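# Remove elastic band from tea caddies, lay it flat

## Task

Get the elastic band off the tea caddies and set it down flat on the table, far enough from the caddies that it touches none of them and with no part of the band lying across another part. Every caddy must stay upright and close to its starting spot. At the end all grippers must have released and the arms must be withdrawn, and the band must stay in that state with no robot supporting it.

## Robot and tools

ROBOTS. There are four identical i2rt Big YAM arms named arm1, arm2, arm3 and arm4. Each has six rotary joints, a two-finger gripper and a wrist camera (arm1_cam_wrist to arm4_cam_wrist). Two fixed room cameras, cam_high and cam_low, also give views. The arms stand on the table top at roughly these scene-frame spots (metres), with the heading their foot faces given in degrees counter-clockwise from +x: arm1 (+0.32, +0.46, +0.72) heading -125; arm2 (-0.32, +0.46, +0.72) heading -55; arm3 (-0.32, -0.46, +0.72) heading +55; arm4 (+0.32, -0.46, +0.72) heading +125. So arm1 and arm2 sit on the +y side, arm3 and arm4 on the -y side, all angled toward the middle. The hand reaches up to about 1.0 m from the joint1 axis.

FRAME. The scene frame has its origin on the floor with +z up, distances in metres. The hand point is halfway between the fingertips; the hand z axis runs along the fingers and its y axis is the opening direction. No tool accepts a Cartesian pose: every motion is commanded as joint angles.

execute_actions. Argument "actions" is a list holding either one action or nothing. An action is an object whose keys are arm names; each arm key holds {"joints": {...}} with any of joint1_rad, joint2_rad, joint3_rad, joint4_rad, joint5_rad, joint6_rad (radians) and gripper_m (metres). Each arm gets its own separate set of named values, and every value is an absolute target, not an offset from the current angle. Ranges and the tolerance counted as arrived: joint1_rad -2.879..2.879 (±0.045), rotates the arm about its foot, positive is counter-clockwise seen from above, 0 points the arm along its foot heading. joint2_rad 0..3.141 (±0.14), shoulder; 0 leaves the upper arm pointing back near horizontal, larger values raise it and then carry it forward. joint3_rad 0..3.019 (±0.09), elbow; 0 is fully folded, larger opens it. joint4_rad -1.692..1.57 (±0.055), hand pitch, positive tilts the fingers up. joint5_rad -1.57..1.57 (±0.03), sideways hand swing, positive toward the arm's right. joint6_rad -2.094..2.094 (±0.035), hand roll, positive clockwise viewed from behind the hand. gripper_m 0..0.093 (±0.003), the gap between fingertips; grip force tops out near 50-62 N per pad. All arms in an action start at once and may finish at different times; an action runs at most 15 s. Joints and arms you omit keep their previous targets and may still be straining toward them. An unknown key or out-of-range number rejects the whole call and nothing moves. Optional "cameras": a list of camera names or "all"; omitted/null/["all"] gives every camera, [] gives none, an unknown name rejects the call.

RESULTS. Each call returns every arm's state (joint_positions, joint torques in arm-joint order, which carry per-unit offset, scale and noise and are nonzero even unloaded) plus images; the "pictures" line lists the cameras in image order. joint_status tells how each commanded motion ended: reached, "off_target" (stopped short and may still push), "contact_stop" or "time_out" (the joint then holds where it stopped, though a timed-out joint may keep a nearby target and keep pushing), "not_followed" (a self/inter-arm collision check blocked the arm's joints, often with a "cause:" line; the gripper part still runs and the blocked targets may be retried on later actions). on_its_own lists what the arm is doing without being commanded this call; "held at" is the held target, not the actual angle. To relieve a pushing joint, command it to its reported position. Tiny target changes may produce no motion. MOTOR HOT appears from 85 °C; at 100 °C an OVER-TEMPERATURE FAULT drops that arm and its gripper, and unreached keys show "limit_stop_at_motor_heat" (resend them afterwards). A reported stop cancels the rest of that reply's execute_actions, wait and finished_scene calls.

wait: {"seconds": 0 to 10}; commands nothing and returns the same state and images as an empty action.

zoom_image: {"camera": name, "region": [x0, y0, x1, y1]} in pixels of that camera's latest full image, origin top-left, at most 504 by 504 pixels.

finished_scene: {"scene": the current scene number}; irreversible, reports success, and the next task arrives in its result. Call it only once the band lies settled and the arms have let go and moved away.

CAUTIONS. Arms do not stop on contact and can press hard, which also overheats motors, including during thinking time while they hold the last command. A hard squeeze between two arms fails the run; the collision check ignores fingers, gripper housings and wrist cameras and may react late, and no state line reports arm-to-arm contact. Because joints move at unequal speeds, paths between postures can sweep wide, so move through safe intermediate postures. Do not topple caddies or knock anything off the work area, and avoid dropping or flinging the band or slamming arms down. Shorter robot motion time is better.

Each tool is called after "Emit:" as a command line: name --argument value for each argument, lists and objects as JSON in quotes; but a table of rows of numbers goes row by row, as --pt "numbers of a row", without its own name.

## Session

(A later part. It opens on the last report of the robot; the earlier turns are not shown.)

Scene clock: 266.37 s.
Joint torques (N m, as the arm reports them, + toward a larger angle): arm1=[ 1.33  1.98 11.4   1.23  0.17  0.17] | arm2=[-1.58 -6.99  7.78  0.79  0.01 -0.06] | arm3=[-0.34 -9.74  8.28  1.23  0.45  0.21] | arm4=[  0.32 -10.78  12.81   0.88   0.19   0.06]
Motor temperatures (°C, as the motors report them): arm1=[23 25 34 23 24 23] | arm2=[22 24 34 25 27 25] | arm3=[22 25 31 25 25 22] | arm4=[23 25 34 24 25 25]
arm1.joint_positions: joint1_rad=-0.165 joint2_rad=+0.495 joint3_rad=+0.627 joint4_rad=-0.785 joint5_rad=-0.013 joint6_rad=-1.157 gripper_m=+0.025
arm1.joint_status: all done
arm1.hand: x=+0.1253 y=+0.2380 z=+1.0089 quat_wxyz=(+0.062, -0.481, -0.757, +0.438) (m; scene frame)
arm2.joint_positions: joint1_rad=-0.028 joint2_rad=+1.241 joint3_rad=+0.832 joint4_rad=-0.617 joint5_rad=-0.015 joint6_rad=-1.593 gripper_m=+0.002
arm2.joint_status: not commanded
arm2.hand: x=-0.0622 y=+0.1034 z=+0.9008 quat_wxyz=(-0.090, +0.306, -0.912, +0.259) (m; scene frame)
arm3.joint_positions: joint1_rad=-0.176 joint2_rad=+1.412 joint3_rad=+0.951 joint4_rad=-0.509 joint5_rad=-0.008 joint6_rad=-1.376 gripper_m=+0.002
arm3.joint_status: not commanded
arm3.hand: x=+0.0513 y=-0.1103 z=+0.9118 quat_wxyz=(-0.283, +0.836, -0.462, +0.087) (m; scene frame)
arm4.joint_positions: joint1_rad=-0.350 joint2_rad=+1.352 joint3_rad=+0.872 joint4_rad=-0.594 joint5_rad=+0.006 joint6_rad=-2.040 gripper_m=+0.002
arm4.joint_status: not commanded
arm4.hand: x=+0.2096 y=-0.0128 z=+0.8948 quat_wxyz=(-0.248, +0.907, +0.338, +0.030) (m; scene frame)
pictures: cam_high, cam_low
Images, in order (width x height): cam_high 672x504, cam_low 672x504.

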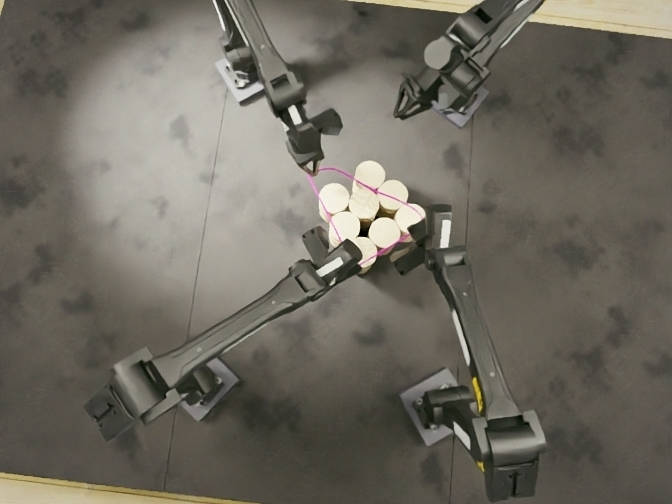

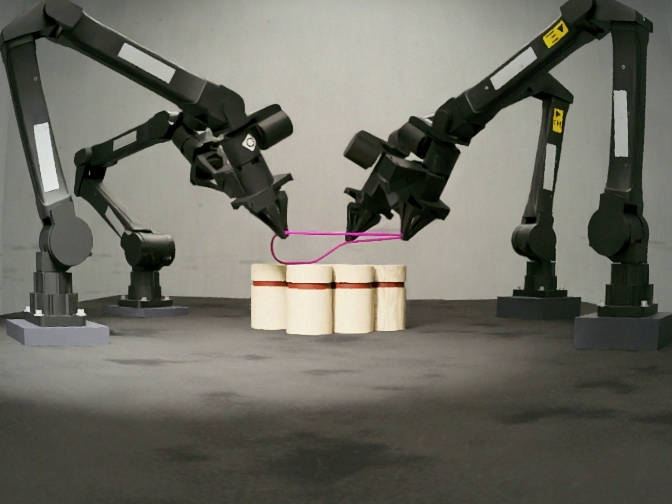

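Emit:
execute_actions --actions '[{"arm1":{"joints":{"joint1_rad":0.3}},"arm2":{"joints":{"joint1_rad":-0.15,"joint2_rad":1.15,"joint3_rad":0.96,"joint4_rad":-0.85}},"arm3":{"joints":{"joint1_rad":0.01,"joint2_rad":1.25,"joint3_rad":1.01,"joint4_rad":-0.8,"joint6_rad":-1.1}},"arm4":{"joints":{"joint1_rad":-0.13,"joint2_rad":1.33,"joint3_rad":1.05,"joint4_rad":-0.79}}}]' --cameras '["cam_high"]'

Emit:
execute_actions --actions '[{"arm2":{"joints":{"joint1_rad":-0.33,"joint2_rad":1.119,"joint3_rad":1.04,"joint4_rad":-1.09}},"arm3":{"joints":{"joint1_rad":0.24,"joint2_rad":1.143,"joint3_rad":1.035,"joint4_rad":-1.06,"joint6_rad":-0.8}},"arm4":{"joints":{"joint1_rad":0.19,"joint2_rad":1.375,"joint3_rad":1.178,"joint4_rad":-0.97,"joint6_rad":-1.85}}}]' --cameras '["cam_high","cam_low"]'

Scene clock: 280.00 s.
Joint torques (N m, as the arm reports them, + toward a larger angle): arm1=[ 1.72  1.82 11.32  1.19  0.07  0.18] | arm2=[-1.19 -5.5  10.05  0.47 -0.06 -0.05] | arm3=[ 0.26 -7.86 13.57  0.51  0.13  0.38] | arm4=[  0.45 -11.35  13.36   0.76   0.     0.05]
Motor temperatures (°C, as the motors report them): arm1=[23 25 37 23 23 23] | arm2=[22 24 34 25 25 25] | arm3=[22 25 31 25 25 22] | arm4=[23 25 34 24 24 25]
arm1.joint_positions: joint1_rad=+0.290 joint2_rad=+0.495 joint3_rad=+0.627 joint4_rad=-0.785 joint5_rad=-0.011 joint6_rad=-1.157 gripper_m=+0.025
arm1.joint_status: all done
arm1.hand: x=+0.2420 y=+0.1754 z=+1.0091 quat_wxyz=(-0.037, -0.299, -0.845, +0.441) (m; scene frame)
arm2.joint_positions: joint1_rad=-0.148 joint2_rad=+1.142 joint3_rad=+0.928 joint4_rad=-0.836 joint5_rad=-0.013 joint6_rad=-1.593 gripper_m=+0.002
arm2.joint_status: all done
arm2.hand: x=-0.1172 y=+0.0923 z=+0.9605 quat_wxyz=(-0.071, +0.251, -0.932, +0.252) (m; scene frame)
arm3.joint_positions: joint1_rad=+0.016 joint2_rad=+1.242 joint3_rad=+0.961 joint4_rad=-0.791 joint5_rad=+0.000 joint6_rad=-1.116 gripper_m=+0.002
arm3.joint_status: all done
arm3.hand: x=-0.0572 y=-0.0966 z=+0.9583 quat_wxyz=(-0.246, +0.831, -0.498, +0.021) (m; scene frame)
arm4.joint_positions: joint1_rad=-0.122 joint2_rad=+1.333 joint3_rad=+1.010 joint4_rad=-0.783 joint5_rad=+0.010 joint6_rad=-2.040 gripper_m=+0.002
arm4.joint_status: all done
arm4.hand: x=+0.1075 y=-0.0414 z=+0.9468 quat_wxyz=(-0.236, +0.866, +0.440, +0.005) (m; scene frame)
pictures: cam_high
Images, in order (width x height): cam_high 672x504.

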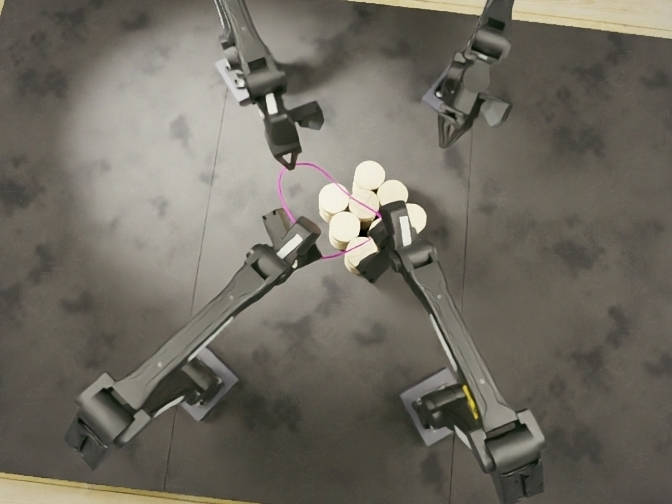

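Scene clock: 281.33 s.
Joint torques (N m, as the arm reports them, + toward a larger angle): arm1=[ 1.71  1.93 11.35  1.19  0.07  0.18] | arm2=[-0.8  -6.57 10.5   0.33 -0.08 -0.07] | arm3=[ 0.52 -8.05 14.12  0.34  0.05  0.37] | arm4=[  0.33 -13.1   14.03   0.6   -0.01   0.27]
Motor temperatures (°C, as the motors report them): arm1=[23 25 38 23 23 23] | arm2=[22 24 34 25 25 25] | arm3=[22 25 32 25 25 22] | arm4=[23 25 35 24 23 25]
arm1.joint_positions: joint1_rad=+0.290 joint2_rad=+0.495 joint3_rad=+0.627 joint4_rad=-0.785 joint5_rad=-0.011 joint6_rad=-1.157 gripper_m=+0.025
arm1.joint_status: not commanded
arm1.hand: x=+0.2420 y=+0.1754 z=+1.0091 quat_wxyz=(-0.037, -0.299, -0.845, +0.441) (m; scene frame)
arm2.joint_positions: joint1_rad=-0.330 joint2_rad=+1.124 joint3_rad=+1.000 joint4_rad=-1.076 joint5_rad=-0.012 joint6_rad=-1.593 gripper_m=+0.002
arm2.joint_status: all done
arm2.hand: x=-0.1985 y=+0.0937 z=+0.9759 quat_wxyz=(-0.037, +0.168, -0.968, +0.185) (m; scene frame)
arm3.joint_positions: joint1_rad=+0.243 joint2_rad=+1.145 joint3_rad=+0.981 joint4_rad=-1.051 joint5_rad=+0.002 joint6_rad=-0.817 gripper_m=+0.002
arm3.joint_status: all done
arm3.hand: x=-0.1681 y=-0.1010 z=+0.9800 quat_wxyz=(-0.175, +0.825, -0.536, -0.031) (m; scene frame)
arm4.joint_positions: joint1_rad=+0.199 joint2_rad=+1.380 joint3_rad=+1.133 joint4_rad=-0.963 joint5_rad=+0.010 joint6_rad=-1.864 gripper_m=+0.002
arm4.joint_status: all done
arm4.hand: x=-0.0160 y=-0.1283 z=+0.9647 quat_wxyz=(-0.180, +0.841, +0.508, -0.039) (m; scene frame)
pictures: cam_high, cam_low
Images, in order (width x height): cam_high 672x504, cam_low 672x504.

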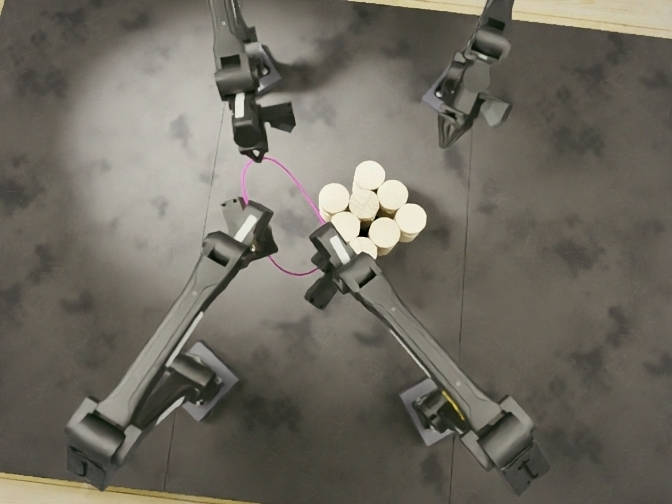

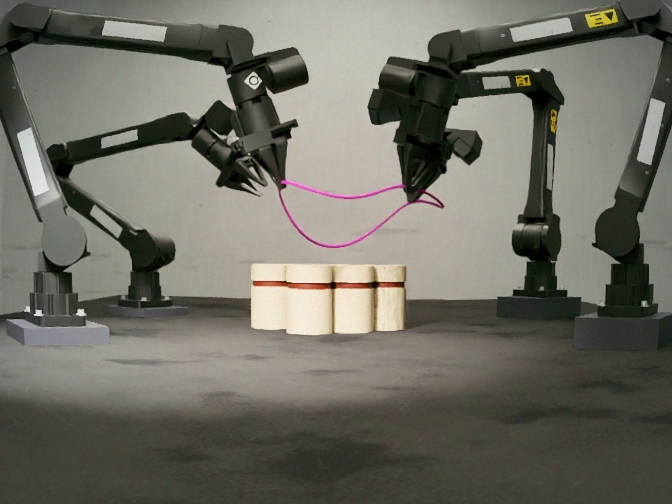

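Emit:
execute_actions --actions '[{"arm2":{"joints":{"joint1_rad":-0.52,"joint2_rad":1.08,"joint3_rad":0.80,"joint4_rad":-0.91}},"arm3":{"joints":{"joint1_rad":0.56,"joint2_rad":1.19,"joint3_rad":0.84,"joint4_rad":-0.84,"joint6_rad":-0.55}},"arm4":{"joints":{"joint1_rad":0.34,"joint2_rad":1.63,"joint3_rad":1.25,"joint4_rad":-0.79,"joint6_rad":-1.75}}}]' --cameras '["cam_high"]'

Emit:
execute_actions --actions '[{"arm2":{"joints":{"joint1_rad":-0.69,"joint2_rad":1.071,"joint3_rad":0.604,"joint4_rad":-0.715,"joint6_rad":-1.75}},"arm3":{"joints":{"joint1_rad":0.815,"joint2_rad":1.285,"joint3_rad":0.704,"joint4_rad":-0.615,"joint6_rad":-0.3}},"arm4":{"joints":{"joint1_rad":0.435,"joint2_rad":1.9,"joint3_rad":1.355,"joint4_rad":-0.6,"joint6_rad":-1.7}}}]' --cameras '["cam_high","cam_low"]'

Scene clock: 299.37 s.
Joint torques (N m, as the arm reports them, + toward a larger angle): arm1=[ 1.76  1.98 11.35  1.2   0.07  0.17] | arm2=[-0.98 -4.58  8.11  1.39 -0.09 -0.07] | arm3=[ 0.98 -6.76  9.75  1.12  0.06  0.4 ] | arm4=[  0.33 -18.08  11.95   1.53  -0.04   0.25]
Motor temperatures (°C, as the motors report them): arm1=[23 25 39 23 23 23] | arm2=[22 24 36 25 24 25] | arm3=[22 25 34 25 24 22] | arm4=[23 25 36 24 23 25]
arm1.joint_positions: joint1_rad=+0.290 joint2_rad=+0.495 joint3_rad=+0.627 joint4_rad=-0.785 joint5_rad=-0.011 joint6_rad=-1.157 gripper_m=+0.025
arm1.joint_status: not commanded
arm1.hand: x=+0.2420 y=+0.1754 z=+1.0091 quat_wxyz=(-0.037, -0.299, -0.845, +0.441) (m; scene frame)
arm2.joint_positions: joint1_rad=-0.518 joint2_rad=+1.077 joint3_rad=+0.788 joint4_rad=-0.929 joint5_rad=-0.012 joint6_rad=-1.593 gripper_m=+0.002
arm2.joint_status: all done
arm2.hand: x=-0.2731 y=+0.1109 z=+0.9069 quat_wxyz=(-0.020, +0.077, -0.981, +0.178) (m; scene frame)
arm3.joint_positions: joint1_rad=+0.558 joint2_rad=+1.180 joint3_rad=+0.836 joint4_rad=-0.853 joint5_rad=+0.002 joint6_rad=-0.566 gripper_m=+0.002
arm3.joint_status: all done
arm3.hand: x=-0.2870 y=-0.0718 z=+0.9181 quat_wxyz=(-0.167, +0.841, -0.508, -0.082) (m; scene frame)
arm4.joint_positions: joint1_rad=+0.349 joint2_rad=+1.642 joint3_rad=+1.221 joint4_rad=-0.802 joint5_rad=+0.011 joint6_rad=-1.764 gripper_m=+0.002
arm4.joint_status: all done
arm4.hand: x=-0.1232 y=-0.1378 z=+0.8892 quat_wxyz=(-0.168, +0.829, +0.530, -0.058) (m; scene frame)
pictures: cam_high
Images, in order (width x height): cam_high 672x504.

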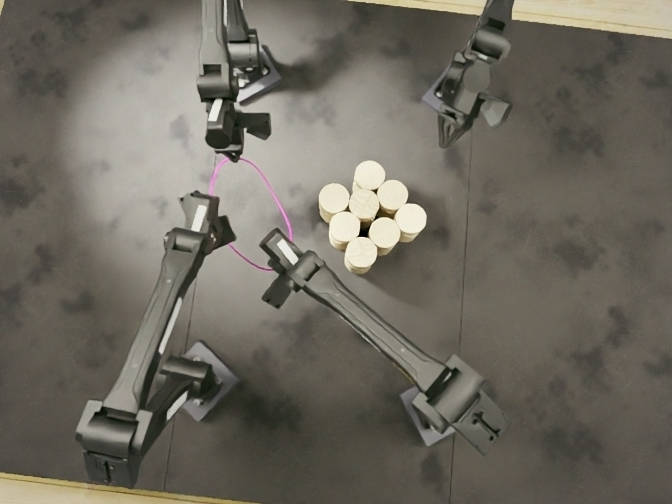

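Scene clock: 300.70 s.
Joint torques (N m, as the arm reports them, + toward a larger angle): arm1=[ 1.82  1.88 11.33  1.21  0.06  0.18] | arm2=[-1.05 -4.34  7.12  1.23 -0.09 -0.17] | arm3=[ 1.   -7.87  8.76  0.94  0.08  0.37] | arm4=[  0.39 -22.09  10.7    1.53  -0.04   0.25]
Motor temperatures (°C, as the motors report them): arm1=[23 25 39 23 23 23] | arm2=[22 24 36 25 24 25] | arm3=[22 25 34 25 24 22] | arm4=[23 25 36 24 23 25]
arm1.joint_positions: joint1_rad=+0.290 joint2_rad=+0.495 joint3_rad=+0.627 joint4_rad=-0.785 joint5_rad=-0.011 joint6_rad=-1.157 gripper_m=+0.025
arm1.joint_status: not commanded
arm1.hand: x=+0.2420 y=+0.1754 z=+1.0091 quat_wxyz=(-0.037, -0.299, -0.845, +0.441) (m; scene frame)
arm2.joint_positions: joint1_rad=-0.685 joint2_rad=+1.076 joint3_rad=+0.597 joint4_rad=-0.731 joint5_rad=-0.012 joint6_rad=-1.736 gripper_m=+0.002
arm2.joint_status: all done
arm2.hand: x=-0.3305 y=+0.1329 z=+0.8397 quat_wxyz=(+0.008, +0.064, -0.981, +0.182) (m; scene frame)
arm3.joint_positions: joint1_rad=+0.813 joint2_rad=+1.286 joint3_rad=+0.697 joint4_rad=-0.624 joint5_rad=+0.002 joint6_rad=-0.315 gripper_m=+0.002
arm3.joint_status: all done
arm3.hand: x=-0.3849 y=-0.0813 z=+0.8400 quat_wxyz=(-0.135, +0.843, -0.508, -0.116) (m; scene frame)
arm4.joint_positions: joint1_rad=+0.442 joint2_rad=+1.914 joint3_rad=+1.332 joint4_rad=-0.612 joint5_rad=+0.011 joint6_rad=-1.713 gripper_m=+0.002
arm4.joint_status: all done
arm4.hand: x=-0.2150 y=-0.1423 z=+0.7987 quat_wxyz=(-0.176, +0.816, +0.546, -0.075) (m; scene frame)
pictures: cam_high, cam_low
Images, in order (width x height): cam_high 672x504, cam_low 672x504.

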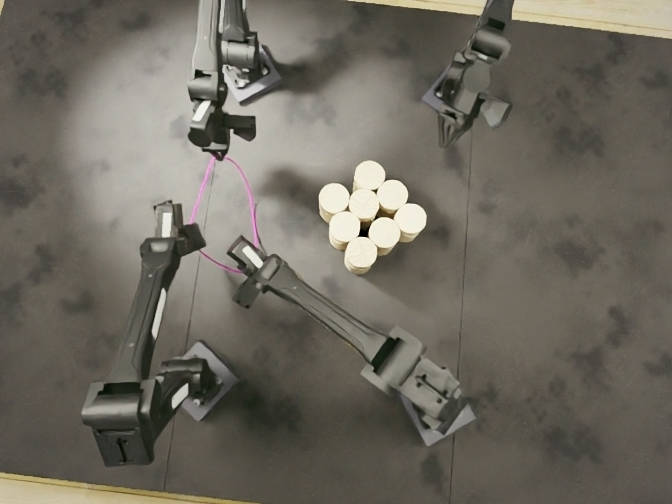

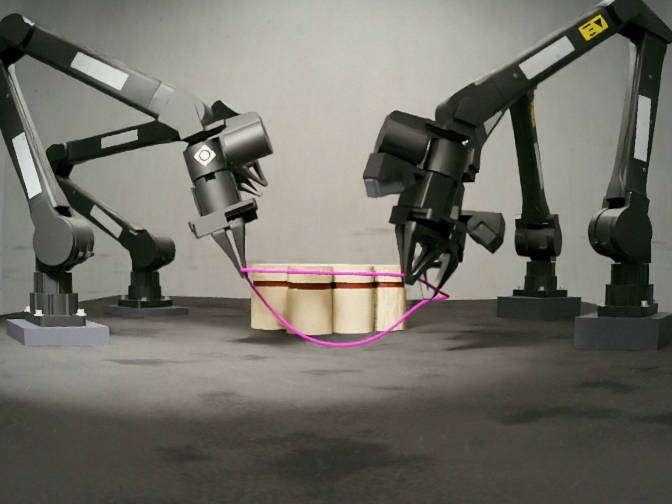

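Emit:
execute_actions --actions '[{"arm2":{"joints":{"joint2_rad":1.34,"joint3_rad":0.445,"joint4_rad":-0.295}},"arm3":{"joints":{"joint2_rad":1.545,"joint3_rad":0.578,"joint4_rad":-0.235}},"arm4":{"joints":{"joint2_rad":1.99,"joint3_rad":1.25,"joint4_rad":-0.43}}}]' --cameras '["cam_high","cam_low"]'

Scene clock: 310.53 s.
Joint torques (N m, as the arm reports them, + toward a larger angle): arm1=[ 1.71  1.95 11.35  1.2   0.08  0.18] | arm2=[-1.28 -5.21  4.58  1.33 -0.09 -0.11] | arm3=[ 1.02 -8.31  5.22  1.11  0.01  0.34] | arm4=[  0.58 -20.74   7.93   1.35   0.05   0.24]
Motor temperatures (°C, as the motors report them): arm1=[23 25 40 23 23 23] | arm2=[21 24 35 25 24 25] | arm3=[22 25 33 25 24 22] | arm4=[23 26 35 24 23 25]
arm1.joint_positions: joint1_rad=+0.290 joint2_rad=+0.495 joint3_rad=+0.627 joint4_rad=-0.785 joint5_rad=-0.011 joint6_rad=-1.157 gripper_m=+0.025
arm1.joint_status: not commanded
arm1.hand: x=+0.2420 y=+0.1754 z=+1.0091 quat_wxyz=(-0.037, -0.299, -0.845, +0.441) (m; scene frame)
arm2.joint_positions: joint1_rad=-0.685 joint2_rad=+1.337 joint3_rad=+0.448 joint4_rad=-0.313 joint5_rad=-0.012 joint6_rad=-1.739 gripper_m=+0.002
arm2.joint_status: all done
arm2.hand: x=-0.3297 y=+0.1308 z=+0.7381 quat_wxyz=(+0.008, +0.066, -0.980, +0.186) (m; scene frame)
arm3.joint_positions: joint1_rad=+0.813 joint2_rad=+1.537 joint3_rad=+0.585 joint4_rad=-0.248 joint5_rad=+0.004 joint6_rad=-0.314 gripper_m=+0.002
arm3.joint_status: all done
arm3.hand: x=-0.3853 y=-0.0776 z=+0.7405 quat_wxyz=(-0.141, +0.841, -0.508, -0.120) (m; scene frame)
arm4.joint_positions: joint1_rad=+0.441 joint2_rad=+1.990 joint3_rad=+1.246 joint4_rad=-0.439 joint5_rad=+0.009 joint6_rad=-1.713 gripper_m=+0.002
arm4.joint_status: all done
arm4.hand: x=-0.2063 y=-0.1469 z=+0.7357 quat_wxyz=(-0.180, +0.815, +0.545, -0.079) (m; scene frame)
pictures: cam_high, cam_low
Images, in order (width x height): cam_high 672x504, cam_low 672x504.

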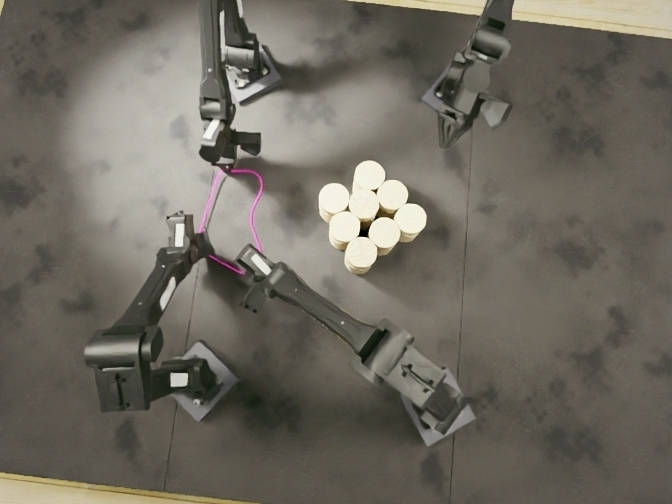

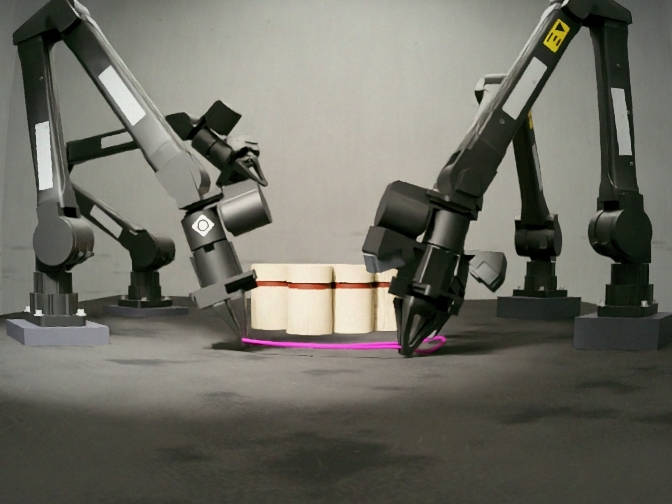

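Emit:
execute_actions --actions '[{"arm2":{"joints":{"joint2_rad":1.365,"gripper_m":0.025}},"arm3":{"joints":{"joint2_rad":1.57,"gripper_m":0.025}},"arm4":{"joints":{"gripper_m":0.025}}}]' --cameras '[]'

Emit:
execute_actions --actions '[{"arm2":{"joints":{"joint2_rad":0.8,"joint4_rad":-0.5}},"arm3":{"joints":{"joint2_rad":0.9,"joint4_rad":-0.45}},"arm4":{"joints":{"joint2_rad":1.1,"joint4_rad":-0.6}}}]' --cameras '["cam_high","cam_low"]'

Scene clock: 315.40 s.
Joint torques (N m, as the arm reports them, + toward a larger angle): arm1=[ 1.67  1.96 11.34  1.19  0.07  0.18] | arm2=[-1.19 -4.11  4.51  1.14 -0.11 -0.13] | arm3=[ 1.   -6.75  5.24  0.95  0.    0.34] | arm4=[  0.48 -20.95   7.87   1.39   0.05   0.24]
Motor temperatures (°C, as the motors report them): arm1=[23 25 40 23 23 23] | arm2=[21 24 34 25 24 25] | arm3=[22 25 32 25 24 22] | arm4=[23 26 34 24 23 25]
arm1.joint_positions: joint1_rad=+0.290 joint2_rad=+0.495 joint3_rad=+0.627 joint4_rad=-0.785 joint5_rad=-0.011 joint6_rad=-1.157 gripper_m=+0.025
arm1.joint_status: not commanded
arm1.hand: x=+0.2420 y=+0.1754 z=+1.0091 quat_wxyz=(-0.037, -0.299, -0.845, +0.441) (m; scene frame)
arm2.joint_positions: joint1_rad=-0.685 joint2_rad=+1.348 joint3_rad=+0.448 joint4_rad=-0.306 joint5_rad=-0.012 joint6_rad=-1.739 gripper_m=+0.025
arm2.joint_status: all done
arm2.hand: x=-0.3296 y=+0.1307 z=+0.7354 quat_wxyz=(+0.008, +0.066, -0.981, +0.184) (m; scene frame)
arm3.joint_positions: joint1_rad=+0.813 joint2_rad=+1.538 joint3_rad=+0.585 joint4_rad=-0.243 joint5_rad=+0.005 joint6_rad=-0.314 gripper_m=+0.025
arm3.joint_status: all done
arm3.hand: x=-0.3853 y=-0.0769 z=+0.7405 quat_wxyz=(-0.142, +0.841, -0.508, -0.121) (m; scene frame)
arm4.joint_positions: joint1_rad=+0.441 joint2_rad=+1.990 joint3_rad=+1.246 joint4_rad=-0.439 joint5_rad=+0.009 joint6_rad=-1.712 gripper_m=+0.025
arm4.joint_status: all done
arm4.hand: x=-0.2063 y=-0.1469 z=+0.7357 quat_wxyz=(-0.180, +0.815, +0.545, -0.079) (m; scene frame)
pictures: none
No camera images: the call's "cameras" was empty. Leave "cameras" out to get every camera's image.

Scene clock: 317.10 s.
Joint torques (N m, as the arm reports them, + toward a larger angle): arm1=[ 1.74  1.93 11.3   1.19  0.07  0.18] | arm2=[-1.27 -0.82  7.7   0.79 -0.08 -0.09] | arm3=[ 1.05 -4.72 10.12  0.91  0.    0.35] | arm4=[ 0.52 -9.22 11.94  1.68  0.1   0.28]
Motor temperatures (°C, as the motors report them): arm1=[23 25 40 23 23 23] | arm2=[21 24 34 25 24 25] | arm3=[22 25 32 25 24 22] | arm4=[23 26 34 24 23 25]
arm1.joint_positions: joint1_rad=+0.290 joint2_rad=+0.495 joint3_rad=+0.627 joint4_rad=-0.785 joint5_rad=-0.011 joint6_rad=-1.157 gripper_m=+0.025
arm1.joint_status: not commanded
arm1.hand: x=+0.2420 y=+0.1754 z=+1.0091 quat_wxyz=(-0.037, -0.299, -0.845, +0.441) (m; scene frame)
arm2.joint_positions: joint1_rad=-0.685 joint2_rad=+0.800 joint3_rad=+0.442 joint4_rad=-0.485 joint5_rad=-0.012 joint6_rad=-1.739 gripper_m=+0.025
arm2.joint_status: all done
arm2.hand: x=-0.3309 y=+0.1328 z=+0.8814 quat_wxyz=(+0.026, +0.063, -0.932, +0.357) (m; scene frame)
arm3.joint_positions: joint1_rad=+0.813 joint2_rad=+0.905 joint3_rad=+0.576 joint4_rad=-0.441 joint5_rad=+0.005 joint6_rad=-0.314 gripper_m=+0.025
arm3.joint_status: all done
arm3.hand: x=-0.3837 y=-0.0861 z=+0.9450 quat_wxyz=(-0.296, +0.788, -0.476, -0.254) (m; scene frame)
arm4.joint_positions: joint1_rad=+0.441 joint2_rad=+1.102 joint3_rad=+1.238 joint4_rad=-0.594 joint5_rad=+0.009 joint6_rad=-1.712 gripper_m=+0.025
arm4.joint_status: all done
arm4.hand: x=-0.1167 y=-0.2029 z=+1.2145 quat_wxyz=(-0.482, +0.705, +0.470, -0.225) (m; scene frame)
pictures: cam_high, cam_low
Images, in order (width x height): cam_high 672x504, cam_low 672x504.

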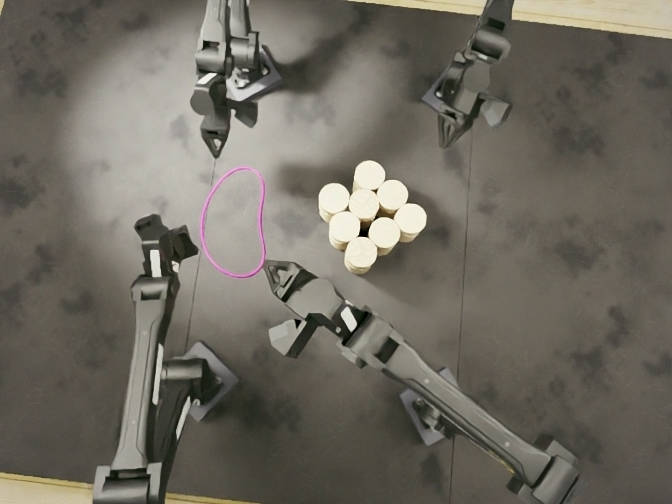

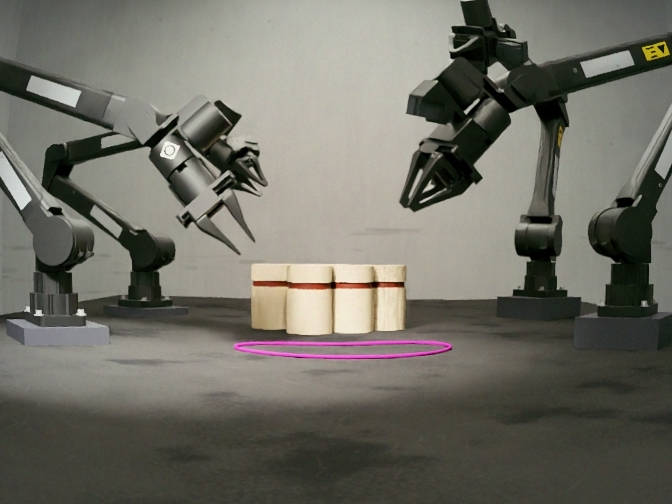

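Emit:
execute_actions --actions '[{"arm2":{"joints":{"joint1_rad":0.118,"joint2_rad":1.5,"joint3_rad":1.59,"joint4_rad":-1.26,"joint6_rad":-1.46,"gripper_m":0.093}},"arm3":{"joints":{"joint2_rad":0.5}},"arm4":{"joints":{"joint1_rad":-0.3,"joint2_rad":0.45,"joint4_rad":-1.3}},"arm1":{"joints":{"joint1_rad":0.6}}}]' --cameras '[]'

Emit:
execute_actions --actions '[{"arm2":{"joints":{"joint2_rad":1.87}}}]' --cameras '["arm2_cam_wrist","cam_high","cam_low"]'

Scene clock: 339.30 s.
Joint torques (N m, as the arm reports them, + toward a larger angle): arm1=[ 1.67  1.92 11.31  1.16  0.06  0.18] | arm2=[ -1.17 -12.33  10.42   0.32  -0.12   0.2 ] | arm3=[ 1.04 -0.44 10.96  1.24  0.01  0.36] | arm4=[ 0.51  3.95  9.12  1.55 -0.1   0.28]
Motor temperatures (°C, as the motors report them): arm1=[23 25 41 23 23 23] | arm2=[21 24 35 25 24 25] | arm3=[22 24 33 25 24 22] | arm4=[23 25 35 24 23 25]
arm1.joint_positions: joint1_rad=+0.590 joint2_rad=+0.495 joint3_rad=+0.627 joint4_rad=-0.785 joint5_rad=-0.011 joint6_rad=-1.157 gripper_m=+0.025
arm1.joint_status: all done
arm1.hand: x=+0.3297 y=+0.1652 z=+1.0093 quat_wxyz=(-0.103, -0.169, -0.880, +0.431) (m; scene frame)
arm2.joint_positions: joint1_rad=+0.122 joint2_rad=+1.500 joint3_rad=+1.554 joint4_rad=-1.246 joint5_rad=-0.012 joint6_rad=-1.475 gripper_m=+0.093
arm2.joint_status: all done
arm2.hand: x=+0.0520 y=+0.0795 z=+1.0588 quat_wxyz=(-0.088, +0.327, -0.925, +0.173) (m; scene frame)
arm3.joint_positions: joint1_rad=+0.813 joint2_rad=+0.498 joint3_rad=+0.576 joint4_rad=-0.443 joint5_rad=+0.005 joint6_rad=-0.314 gripper_m=+0.025
arm3.joint_status: all done
arm3.hand: x=-0.3755 y=-0.1328 z=+1.0823 quat_wxyz=(-0.430, +0.705, -0.426, -0.370) (m; scene frame)
arm4.joint_positions: joint1_rad=-0.292 joint2_rad=+0.451 joint3_rad=+1.238 joint4_rad=-1.293 joint5_rad=+0.013 joint6_rad=-1.712 gripper_m=+0.025
arm4.joint_status: all done
arm4.hand: x=+0.2663 y=-0.2774 z=+1.2784 quat_wxyz=(-0.511, +0.839, +0.186, -0.036) (m; scene frame)
pictures: none
No camera images: the call's "cameras" was empty. Leave "cameras" out to get every camera's image.

Scene clock: 340.63 s.
Joint torques (N m, as the arm reports them, + toward a larger angle): arm1=[ 1.69  1.96 11.34  1.18  0.06  0.18] | arm2=[ -1.51 -19.55   8.45  -0.19  -0.11   0.14] | arm3=[ 0.99 -0.52 11.05  1.26  0.01  0.36] | arm4=[ 0.43  4.05  9.07  1.55 -0.1   0.28]
Motor temperatures (°C, as the motors report them): arm1=[23 25 41 23 23 23] | arm2=[21 24 35 25 24 25] | arm3=[22 24 33 25 24 22] | arm4=[23 25 34 24 23 25]
arm1.joint_positions: joint1_rad=+0.590 joint2_rad=+0.495 joint3_rad=+0.627 joint4_rad=-0.785 joint5_rad=-0.011 joint6_rad=-1.157 gripper_m=+0.025
arm1.joint_status: not commanded
arm1.hand: x=+0.3297 y=+0.1652 z=+1.0093 quat_wxyz=(-0.103, -0.169, -0.880, +0.431) (m; scene frame)
arm2.joint_positions: joint1_rad=+0.122 joint2_rad=+1.881 joint3_rad=+1.567 joint4_rad=-1.248 joint5_rad=-0.012 joint6_rad=-1.475 gripper_m=+0.093
arm2.joint_status: all done
arm2.hand: x=+0.0764 y=+0.0553 z=+0.8603 quat_wxyz=(-0.011, +0.332, -0.943, +0.006) (m; scene frame)
arm3.joint_positions: joint1_rad=+0.813 joint2_rad=+0.498 joint3_rad=+0.576 joint4_rad=-0.443 joint5_rad=+0.005 joint6_rad=-0.314 gripper_m=+0.025
arm3.joint_status: not commanded
arm3.hand: x=-0.3755 y=-0.1328 z=+1.0823 quat_wxyz=(-0.430, +0.705, -0.426, -0.370) (m; scene frame)
arm4.joint_positions: joint1_rad=-0.292 joint2_rad=+0.451 joint3_rad=+1.238 joint4_rad=-1.293 joint5_rad=+0.013 joint6_rad=-1.712 gripper_m=+0.025
arm4.joint_status: not commanded
arm4.hand: x=+0.2663 y=-0.2774 z=+1.2784 quat_wxyz=(-0.511, +0.839, +0.186, -0.036) (m; scene frame)
pictures: arm2_cam_wrist, cam_high, cam_low
Images, in order (width x height): arm2_cam_wrist 672x504, cam_high 672x504, cam_low 672x504.

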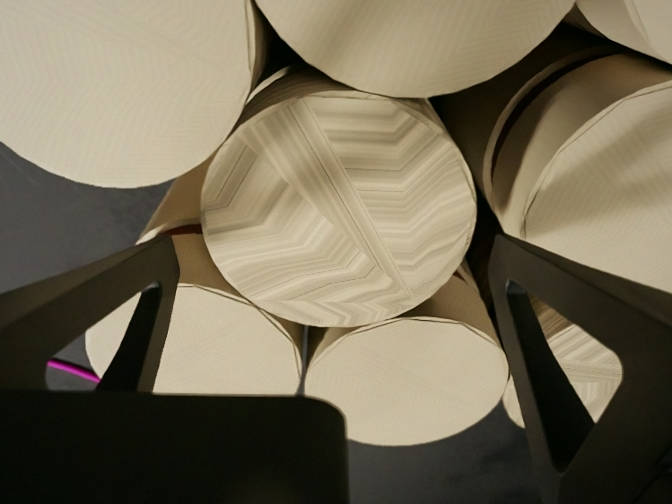

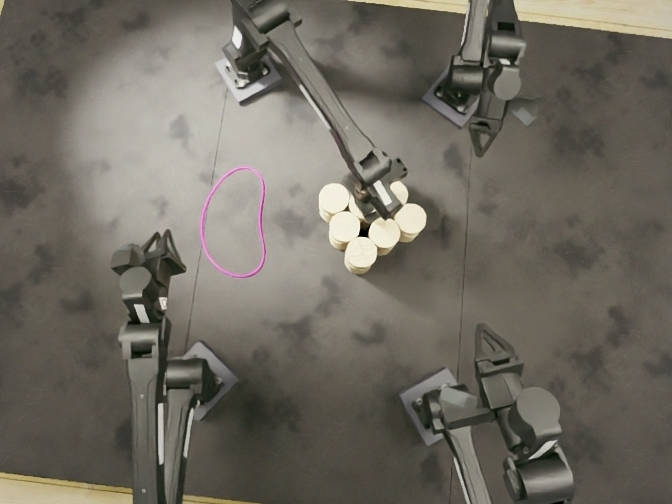

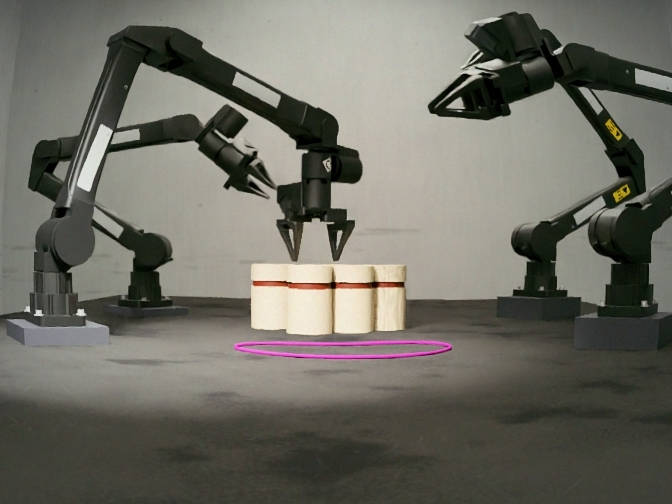

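Emit:
execute_actions --actions '[{"arm2":{"joints":{"joint2_rad":1.89,"joint3_rad":1.505,"joint4_rad":-1.15,"gripper_m":0.088}}}]' --cameras '["arm2_cam_wrist","cam_low"]'

Scene clock: 346.03 s.
Joint torques (N m, as the arm reports them, + toward a larger angle): arm1=[ 1.78  1.92 11.32  1.22  0.07  0.18] | arm2=[ -1.3  -16.98   6.53   0.78  -0.11   0.18] | arm3=[ 1.03 -0.52 11.03  1.3   0.01  0.36] | arm4=[ 0.46  4.09  9.07  1.55 -0.1   0.28]
Motor temperatures (°C, as the motors report them): arm1=[23 25 41 23 23 23] | arm2=[21 25 35 25 24 25] | arm3=[22 24 33 25 24 22] | arm4=[23 25 34 24 23 25]
arm1.joint_positions: joint1_rad=+0.590 joint2_rad=+0.495 joint3_rad=+0.627 joint4_rad=-0.785 joint5_rad=-0.011 joint6_rad=-1.157 gripper_m=+0.025
arm1.joint_status: not commanded
arm1.hand: x=+0.3297 y=+0.1652 z=+1.0093 quat_wxyz=(-0.103, -0.169, -0.880, +0.431) (m; scene frame)
arm2.joint_positions: joint1_rad=+0.122 joint2_rad=+1.881 joint3_rad=+1.506 joint4_rad=-1.166 joint5_rad=-0.012 joint6_rad=-1.475 gripper_m=+0.088
arm2.joint_status: all done
arm2.hand: x=+0.0748 y=+0.0570 z=+0.8386 quat_wxyz=(-0.015, +0.332, -0.943, +0.015) (m; scene frame)
arm3.joint_positions: joint1_rad=+0.813 joint2_rad=+0.498 joint3_rad=+0.576 joint4_rad=-0.443 joint5_rad=+0.005 joint6_rad=-0.314 gripper_m=+0.025
arm3.joint_status: not commanded
arm3.hand: x=-0.3755 y=-0.1328 z=+1.0823 quat_wxyz=(-0.430, +0.705, -0.426, -0.370) (m; scene frame)
arm4.joint_positions: joint1_rad=-0.292 joint2_rad=+0.451 joint3_rad=+1.238 joint4_rad=-1.293 joint5_rad=+0.013 joint6_rad=-1.712 gripper_m=+0.025
arm4.joint_status: not commanded
arm4.hand: x=+0.2663 y=-0.2774 z=+1.2784 quat_wxyz=(-0.511, +0.839, +0.186, -0.036) (m; scene frame)
pictures: arm2_cam_wrist, cam_low
Images, in order (width x height): arm2_cam_wrist 672x504, cam_low 672x504.

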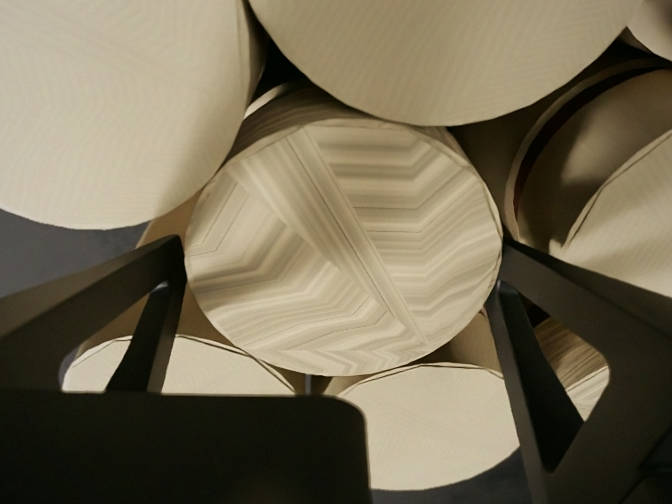

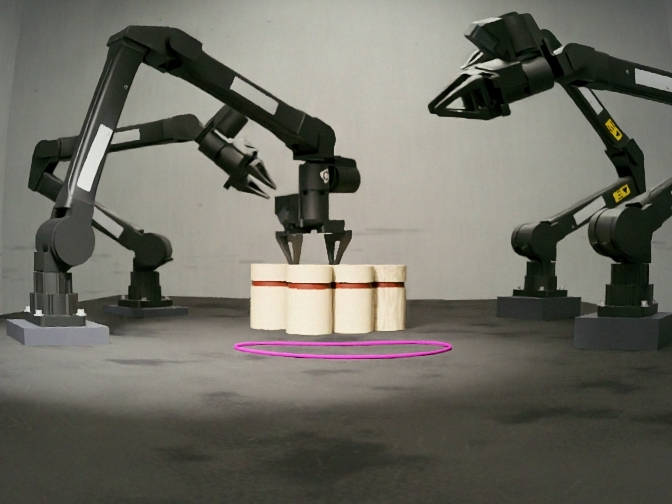

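Emit:
execute_actions --actions '[{"arm2":{"joints":{"joint2_rad":1.92,"joint4_rad":-1.13,"gripper_m":0.084}}}]' --cameras '[]'

Emit:
execute_actions --actions '[{"arm2":{"joints":{"gripper_m":0.074}}}]' --cameras '["arm2_cam_wrist","cam_low"]'

Scene clock: 355.17 s.
Joint torques (N m, as the arm reports them, + toward a larger angle): arm1=[ 1.66  1.87 11.32  1.2   0.07  0.18] | arm2=[ -1.16 -16.84   6.58   0.78  -0.1    0.15] | arm3=[ 1.02 -0.55 11.03  1.27  0.01  0.36] | arm4=[ 0.49  4.13  9.07  1.56 -0.1   0.28]
Motor temperatures (°C, as the motors report them): arm1=[23 25 41 23 23 23] | arm2=[21 25 34 25 24 25] | arm3=[22 24 33 25 24 22] | arm4=[23 25 34 24 23 25]
arm1.joint_positions: joint1_rad=+0.590 joint2_rad=+0.495 joint3_rad=+0.627 joint4_rad=-0.785 joint5_rad=-0.011 joint6_rad=-1.157 gripper_m=+0.025
arm1.joint_status: not commanded
arm1.hand: x=+0.3297 y=+0.1652 z=+1.0093 quat_wxyz=(-0.103, -0.169, -0.880, +0.431) (m; scene frame)
arm2.joint_positions: joint1_rad=+0.122 joint2_rad=+1.907 joint3_rad=+1.506 joint4_rad=-1.146 joint5_rad=-0.012 joint6_rad=-1.474 gripper_m=+0.084
arm2.joint_status: all done
arm2.hand: x=+0.0773 y=+0.0545 z=+0.8242 quat_wxyz=(-0.014, +0.331, -0.943, +0.012) (m; scene frame)
arm3.joint_positions: joint1_rad=+0.813 joint2_rad=+0.498 joint3_rad=+0.576 joint4_rad=-0.443 joint5_rad=+0.005 joint6_rad=-0.314 gripper_m=+0.025
arm3.joint_status: not commanded
arm3.hand: x=-0.3755 y=-0.1328 z=+1.0823 quat_wxyz=(-0.430, +0.705, -0.426, -0.370) (m; scene frame)
arm4.joint_positions: joint1_rad=-0.292 joint2_rad=+0.451 joint3_rad=+1.238 joint4_rad=-1.293 joint5_rad=+0.013 joint6_rad=-1.712 gripper_m=+0.025
arm4.joint_status: not commanded
arm4.hand: x=+0.2663 y=-0.2774 z=+1.2784 quat_wxyz=(-0.511, +0.839, +0.186, -0.036) (m; scene frame)
pictures: none
No camera images: the call's "cameras" was empty. Leave "cameras" out to get every camera's image.

Scene clock: 355.60 s.
Joint torques (N m, as the arm reports them, + toward a larger angle): arm1=[ 1.67  1.87 11.34  1.2   0.06  0.18] | arm2=[ -1.17 -17.21   6.52   0.76  -0.12   0.13] | arm3=[ 0.97 -0.55 11.03  1.28  0.01  0.36] | arm4=[ 0.49  4.09  9.06  1.56 -0.11  0.28]
Motor temperatures (°C, as the motors report them): arm1=[23 25 41 23 23 23] | arm2=[21 25 34 25 24 25] | arm3=[22 24 33 25 24 22] | arm4=[23 25 34 24 23 25]
arm1.joint_positions: joint1_rad=+0.590 joint2_rad=+0.495 joint3_rad=+0.627 joint4_rad=-0.785 joint5_rad=-0.011 joint6_rad=-1.157 gripper_m=+0.025
arm1.joint_status: not commanded
arm1.hand: x=+0.3297 y=+0.1652 z=+1.0093 quat_wxyz=(-0.103, -0.169, -0.880, +0.431) (m; scene frame)
arm2.joint_positions: joint1_rad=+0.122 joint2_rad=+1.907 joint3_rad=+1.506 joint4_rad=-1.145 joint5_rad=-0.012 joint6_rad=-1.474 gripper_m=+0.080
arm2.joint_status: gripper_m off_target (ended at +0.080, target +0.074)
arm2.hand: x=+0.0773 y=+0.0545 z=+0.8240 quat_wxyz=(-0.014, +0.331, -0.943, +0.012) (m; scene frame)
arm3.joint_positions: joint1_rad=+0.813 joint2_rad=+0.498 joint3_rad=+0.576 joint4_rad=-0.443 joint5_rad=+0.005 joint6_rad=-0.314 gripper_m=+0.025
arm3.joint_status: not commanded
arm3.hand: x=-0.3755 y=-0.1328 z=+1.0823 quat_wxyz=(-0.430, +0.705, -0.426, -0.370) (m; scene frame)
arm4.joint_positions: joint1_rad=-0.292 joint2_rad=+0.451 joint3_rad=+1.238 joint4_rad=-1.293 joint5_rad=+0.013 joint6_rad=-1.712 gripper_m=+0.025
arm4.joint_status: not commanded
arm4.hand: x=+0.2663 y=-0.2774 z=+1.2784 quat_wxyz=(-0.511, +0.839, +0.186, -0.036) (m; scene frame)
pictures: arm2_cam_wrist, cam_low
Images, in order (width x height): arm2_cam_wrist 672x504, cam_low 672x504.

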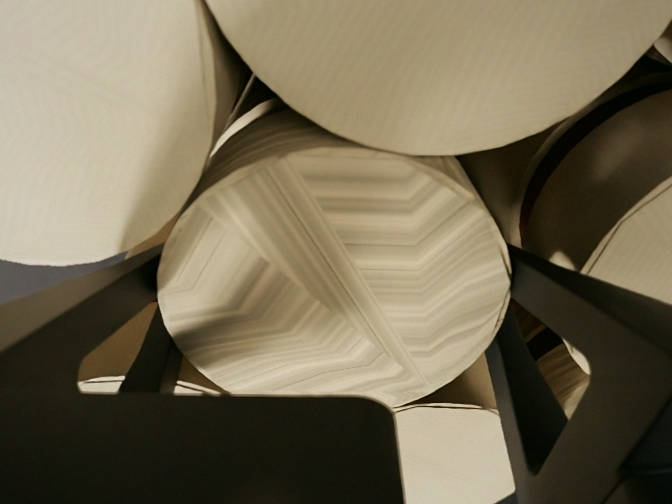

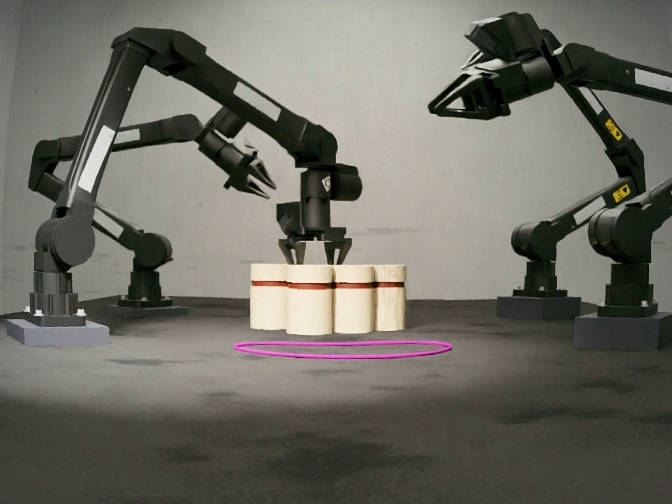

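Emit:
execute_actions --actions '[{"arm2":{"joints":{"joint2_rad":1.825,"joint3_rad":1.415,"joint4_rad":-1.12}}}]' --cameras '["cam_low"]'

Emit:
execute_actions --actions '[{"arm2":{"joints":{"joint2_rad":1.755,"joint3_rad":1.325,"joint4_rad":-1.11}}}]' --cameras '["cam_high","cam_low"]'

Scene clock: 359.67 s.
Joint torques (N m, as the arm reports them, + toward a larger angle): arm1=[ 1.73  1.9  11.33  1.2   0.07  0.18] | arm2=[ -1.34 -18.79   6.5    0.48  -0.11   0.13] | arm3=[ 1.07 -0.46 11.04  1.27  0.01  0.36] | arm4=[ 0.48  4.14  9.07  1.56 -0.1   0.28]
Motor temperatures (°C, as the motors report them): arm1=[23 25 41 23 23 23] | arm2=[21 25 34 25 24 25] | arm3=[22 24 33 25 24 22] | arm4=[23 25 34 24 23 25]
arm1.joint_positions: joint1_rad=+0.590 joint2_rad=+0.495 joint3_rad=+0.627 joint4_rad=-0.785 joint5_rad=-0.011 joint6_rad=-1.157 gripper_m=+0.025
arm1.joint_status: not commanded
arm1.hand: x=+0.3297 y=+0.1652 z=+1.0093 quat_wxyz=(-0.103, -0.169, -0.880, +0.431) (m; scene frame)
arm2.joint_positions: joint1_rad=+0.122 joint2_rad=+1.842 joint3_rad=+1.412 joint4_rad=-1.124 joint5_rad=-0.012 joint6_rad=-1.473 gripper_m=+0.080
arm2.joint_status: all done
arm2.hand: x=+0.0573 y=+0.0750 z=+0.8250 quat_wxyz=(-0.012, +0.331, -0.943, +0.009) (m; scene frame)
arm3.joint_positions: joint1_rad=+0.813 joint2_rad=+0.498 joint3_rad=+0.576 joint4_rad=-0.443 joint5_rad=+0.005 joint6_rad=-0.314 gripper_m=+0.025
arm3.joint_status: not commanded
arm3.hand: x=-0.3755 y=-0.1328 z=+1.0823 quat_wxyz=(-0.430, +0.705, -0.426, -0.370) (m; scene frame)
arm4.joint_positions: joint1_rad=-0.292 joint2_rad=+0.451 joint3_rad=+1.238 joint4_rad=-1.293 joint5_rad=+0.013 joint6_rad=-1.712 gripper_m=+0.025
arm4.joint_status: not commanded
arm4.hand: x=+0.2663 y=-0.2774 z=+1.2784 quat_wxyz=(-0.511, +0.839, +0.186, -0.036) (m; scene frame)
pictures: cam_low
Images, in order (width x height): cam_low 672x504.

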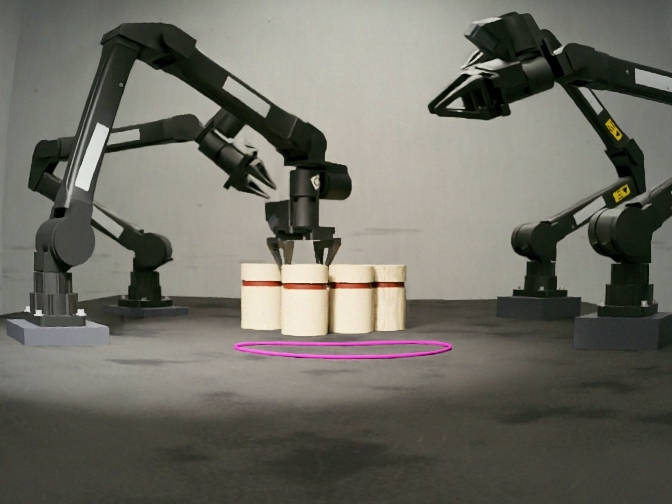

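Scene clock: 360.37 s.
Joint torques (N m, as the arm reports them, + toward a larger angle): arm1=[ 1.66  1.89 11.32  1.2   0.07  0.18] | arm2=[ -0.93 -17.34   6.67   0.34  -0.11   0.11] | arm3=[ 0.99 -0.48 11.05  1.27  0.01  0.36] | arm4=[ 0.49  4.13  9.07  1.55 -0.1   0.28]
Motor temperatures (°C, as the motors report them): arm1=[23 25 41 23 23 23] | arm2=[21 25 34 25 24 25] | arm3=[22 24 33 25 24 22] | arm4=[23 25 33 24 23 25]
arm1.joint_positions: joint1_rad=+0.590 joint2_rad=+0.495 joint3_rad=+0.627 joint4_rad=-0.785 joint5_rad=-0.011 joint6_rad=-1.157 gripper_m=+0.025
arm1.joint_status: not commanded
arm1.hand: x=+0.3297 y=+0.1652 z=+1.0093 quat_wxyz=(-0.103, -0.169, -0.880, +0.431) (m; scene frame)
arm2.joint_positions: joint1_rad=+0.122 joint2_rad=+1.771 joint3_rad=+1.321 joint4_rad=-1.114 joint5_rad=-0.012 joint6_rad=-1.473 gripper_m=+0.080
arm2.joint_status: all done
arm2.hand: x=+0.0359 y=+0.0970 z=+0.8292 quat_wxyz=(-0.010, +0.331, -0.943, +0.004) (m; scene frame)
arm3.joint_positions: joint1_rad=+0.813 joint2_rad=+0.498 joint3_rad=+0.576 joint4_rad=-0.443 joint5_rad=+0.005 joint6_rad=-0.314 gripper_m=+0.025
arm3.joint_status: not commanded
arm3.hand: x=-0.3755 y=-0.1328 z=+1.0823 quat_wxyz=(-0.430, +0.705, -0.426, -0.370) (m; scene frame)
arm4.joint_positions: joint1_rad=-0.292 joint2_rad=+0.451 joint3_rad=+1.238 joint4_rad=-1.293 joint5_rad=+0.013 joint6_rad=-1.712 gripper_m=+0.025
arm4.joint_status: not commanded
arm4.hand: x=+0.2663 y=-0.2774 z=+1.2784 quat_wxyz=(-0.511, +0.839, +0.186, -0.036) (m; scene frame)
pictures: cam_high, cam_low
Images, in order (width x height): cam_high 672x504, cam_low 672x504.

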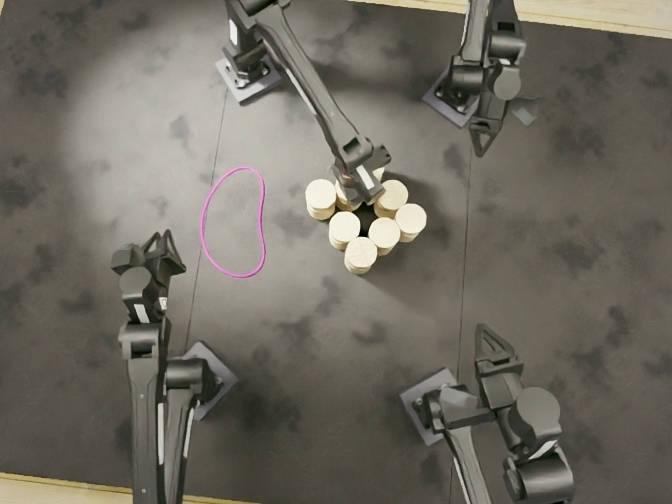

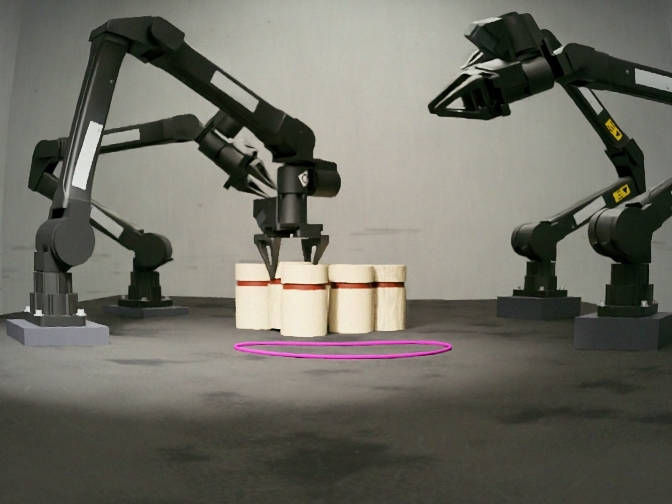

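Emit:
execute_actions --actions '[{"arm2":{"joints":{"joint3_rad":1.31,"gripper_m":0.093}}}]' --cameras '[]'

Emit:
execute_actions --actions '[{"arm2":{"joints":{"joint2_rad":0.9}}}]' --cameras '["cam_high","cam_low"]'

Scene clock: 365.20 s.
Joint torques (N m, as the arm reports them, + toward a larger angle): arm1=[ 1.77  1.93 11.34  1.18  0.06  0.17] | arm2=[ -1.57 -17.67   6.31   0.26  -0.08   0.12] | arm3=[ 1.   -0.57 11.06  1.27  0.01  0.36] | arm4=[ 0.5   4.1   9.06  1.55 -0.1   0.28]
Motor temperatures (°C, as the motors report them): arm1=[23 25 42 23 23 23] | arm2=[21 25 34 25 23 25] | arm3=[22 24 33 25 24 22] | arm4=[23 25 33 24 22 25]
arm1.joint_positions: joint1_rad=+0.590 joint2_rad=+0.495 joint3_rad=+0.627 joint4_rad=-0.785 joint5_rad=-0.011 joint6_rad=-1.157 gripper_m=+0.025
arm1.joint_status: not commanded
arm1.hand: x=+0.3297 y=+0.1652 z=+1.0093 quat_wxyz=(-0.103, -0.169, -0.880, +0.431) (m; scene frame)
arm2.joint_positions: joint1_rad=+0.122 joint2_rad=+1.770 joint3_rad=+1.309 joint4_rad=-1.114 joint5_rad=-0.012 joint6_rad=-1.473 gripper_m=+0.093
arm2.joint_status: all done
arm2.hand: x=+0.0326 y=+0.1004 z=+0.8254 quat_wxyz=(-0.008, +0.331, -0.943, -0.001) (m; scene frame)
arm3.joint_positions: joint1_rad=+0.813 joint2_rad=+0.498 joint3_rad=+0.576 joint4_rad=-0.443 joint5_rad=+0.005 joint6_rad=-0.314 gripper_m=+0.025
arm3.joint_status: not commanded
arm3.hand: x=-0.3755 y=-0.1328 z=+1.0823 quat_wxyz=(-0.430, +0.705, -0.426, -0.370) (m; scene frame)
arm4.joint_positions: joint1_rad=-0.292 joint2_rad=+0.451 joint3_rad=+1.238 joint4_rad=-1.293 joint5_rad=+0.013 joint6_rad=-1.712 gripper_m=+0.025
arm4.joint_status: not commanded
arm4.hand: x=+0.2663 y=-0.2774 z=+1.2784 quat_wxyz=(-0.511, +0.839, +0.186, -0.036) (m; scene frame)
pictures: none
No camera images: the call's "cameras" was empty. Leave "cameras" out to get every camera's image.

Scene clock: 366.80 s.
Joint torques (N m, as the arm reports them, + toward a larger angle): arm1=[ 1.71  1.84 11.34  1.2   0.07  0.18] | arm2=[-1.23 -1.96  8.24  1.58 -0.07  0.24] | arm3=[ 1.07 -0.5  11.03  1.29  0.01  0.36] | arm4=[ 0.5   4.08  9.06  1.55 -0.11  0.28]
Motor temperatures (°C, as the motors report them): arm1=[23 25 42 23 23 23] | arm2=[21 25 34 25 23 25] | arm3=[22 24 33 25 24 22] | arm4=[23 25 33 24 22 25]
arm1.joint_positions: joint1_rad=+0.590 joint2_rad=+0.495 joint3_rad=+0.627 joint4_rad=-0.785 joint5_rad=-0.011 joint6_rad=-1.157 gripper_m=+0.025
arm1.joint_status: not commanded
arm1.hand: x=+0.3297 y=+0.1652 z=+1.0093 quat_wxyz=(-0.103, -0.169, -0.880, +0.431) (m; scene frame)
arm2.joint_positions: joint1_rad=+0.122 joint2_rad=+0.893 joint3_rad=+1.299 joint4_rad=-1.114 joint5_rad=-0.012 joint6_rad=-1.473 gripper_m=+0.093
arm2.joint_status: all done
arm2.hand: x=-0.0612 y=+0.1949 z=+1.2105 quat_wxyz=(-0.184, +0.302, -0.855, +0.380) (m; scene frame)
arm3.joint_positions: joint1_rad=+0.813 joint2_rad=+0.498 joint3_rad=+0.576 joint4_rad=-0.443 joint5_rad=+0.005 joint6_rad=-0.314 gripper_m=+0.025
arm3.joint_status: not commanded
arm3.hand: x=-0.3755 y=-0.1328 z=+1.0823 quat_wxyz=(-0.430, +0.705, -0.426, -0.370) (m; scene frame)
arm4.joint_positions: joint1_rad=-0.292 joint2_rad=+0.451 joint3_rad=+1.238 joint4_rad=-1.293 joint5_rad=+0.013 joint6_rad=-1.712 gripper_m=+0.025
arm4.joint_status: not commanded
arm4.hand: x=+0.2663 y=-0.2774 z=+1.2784 quat_wxyz=(-0.511, +0.839, +0.186, -0.036) (m; scene frame)
pictures: cam_high, cam_low
Images, in order (width x height): cam_high 672x504, cam_low 672x504.

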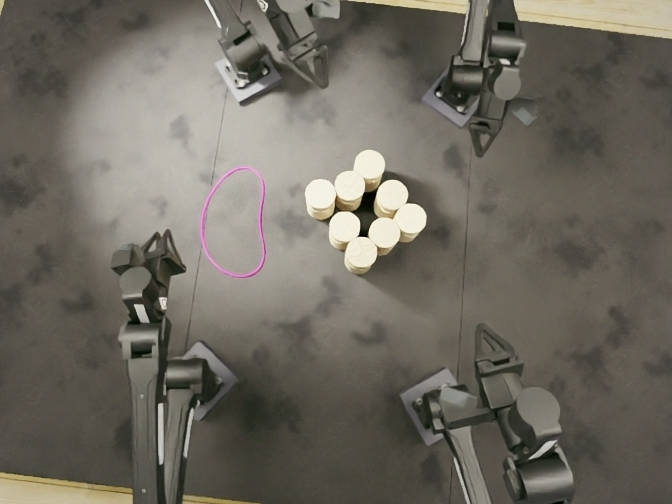

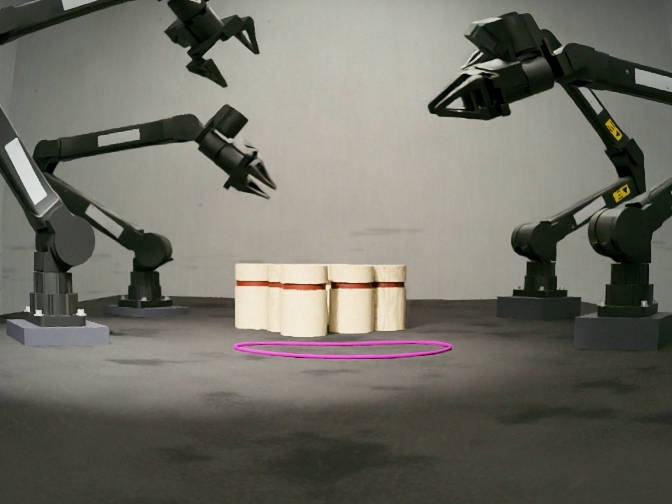

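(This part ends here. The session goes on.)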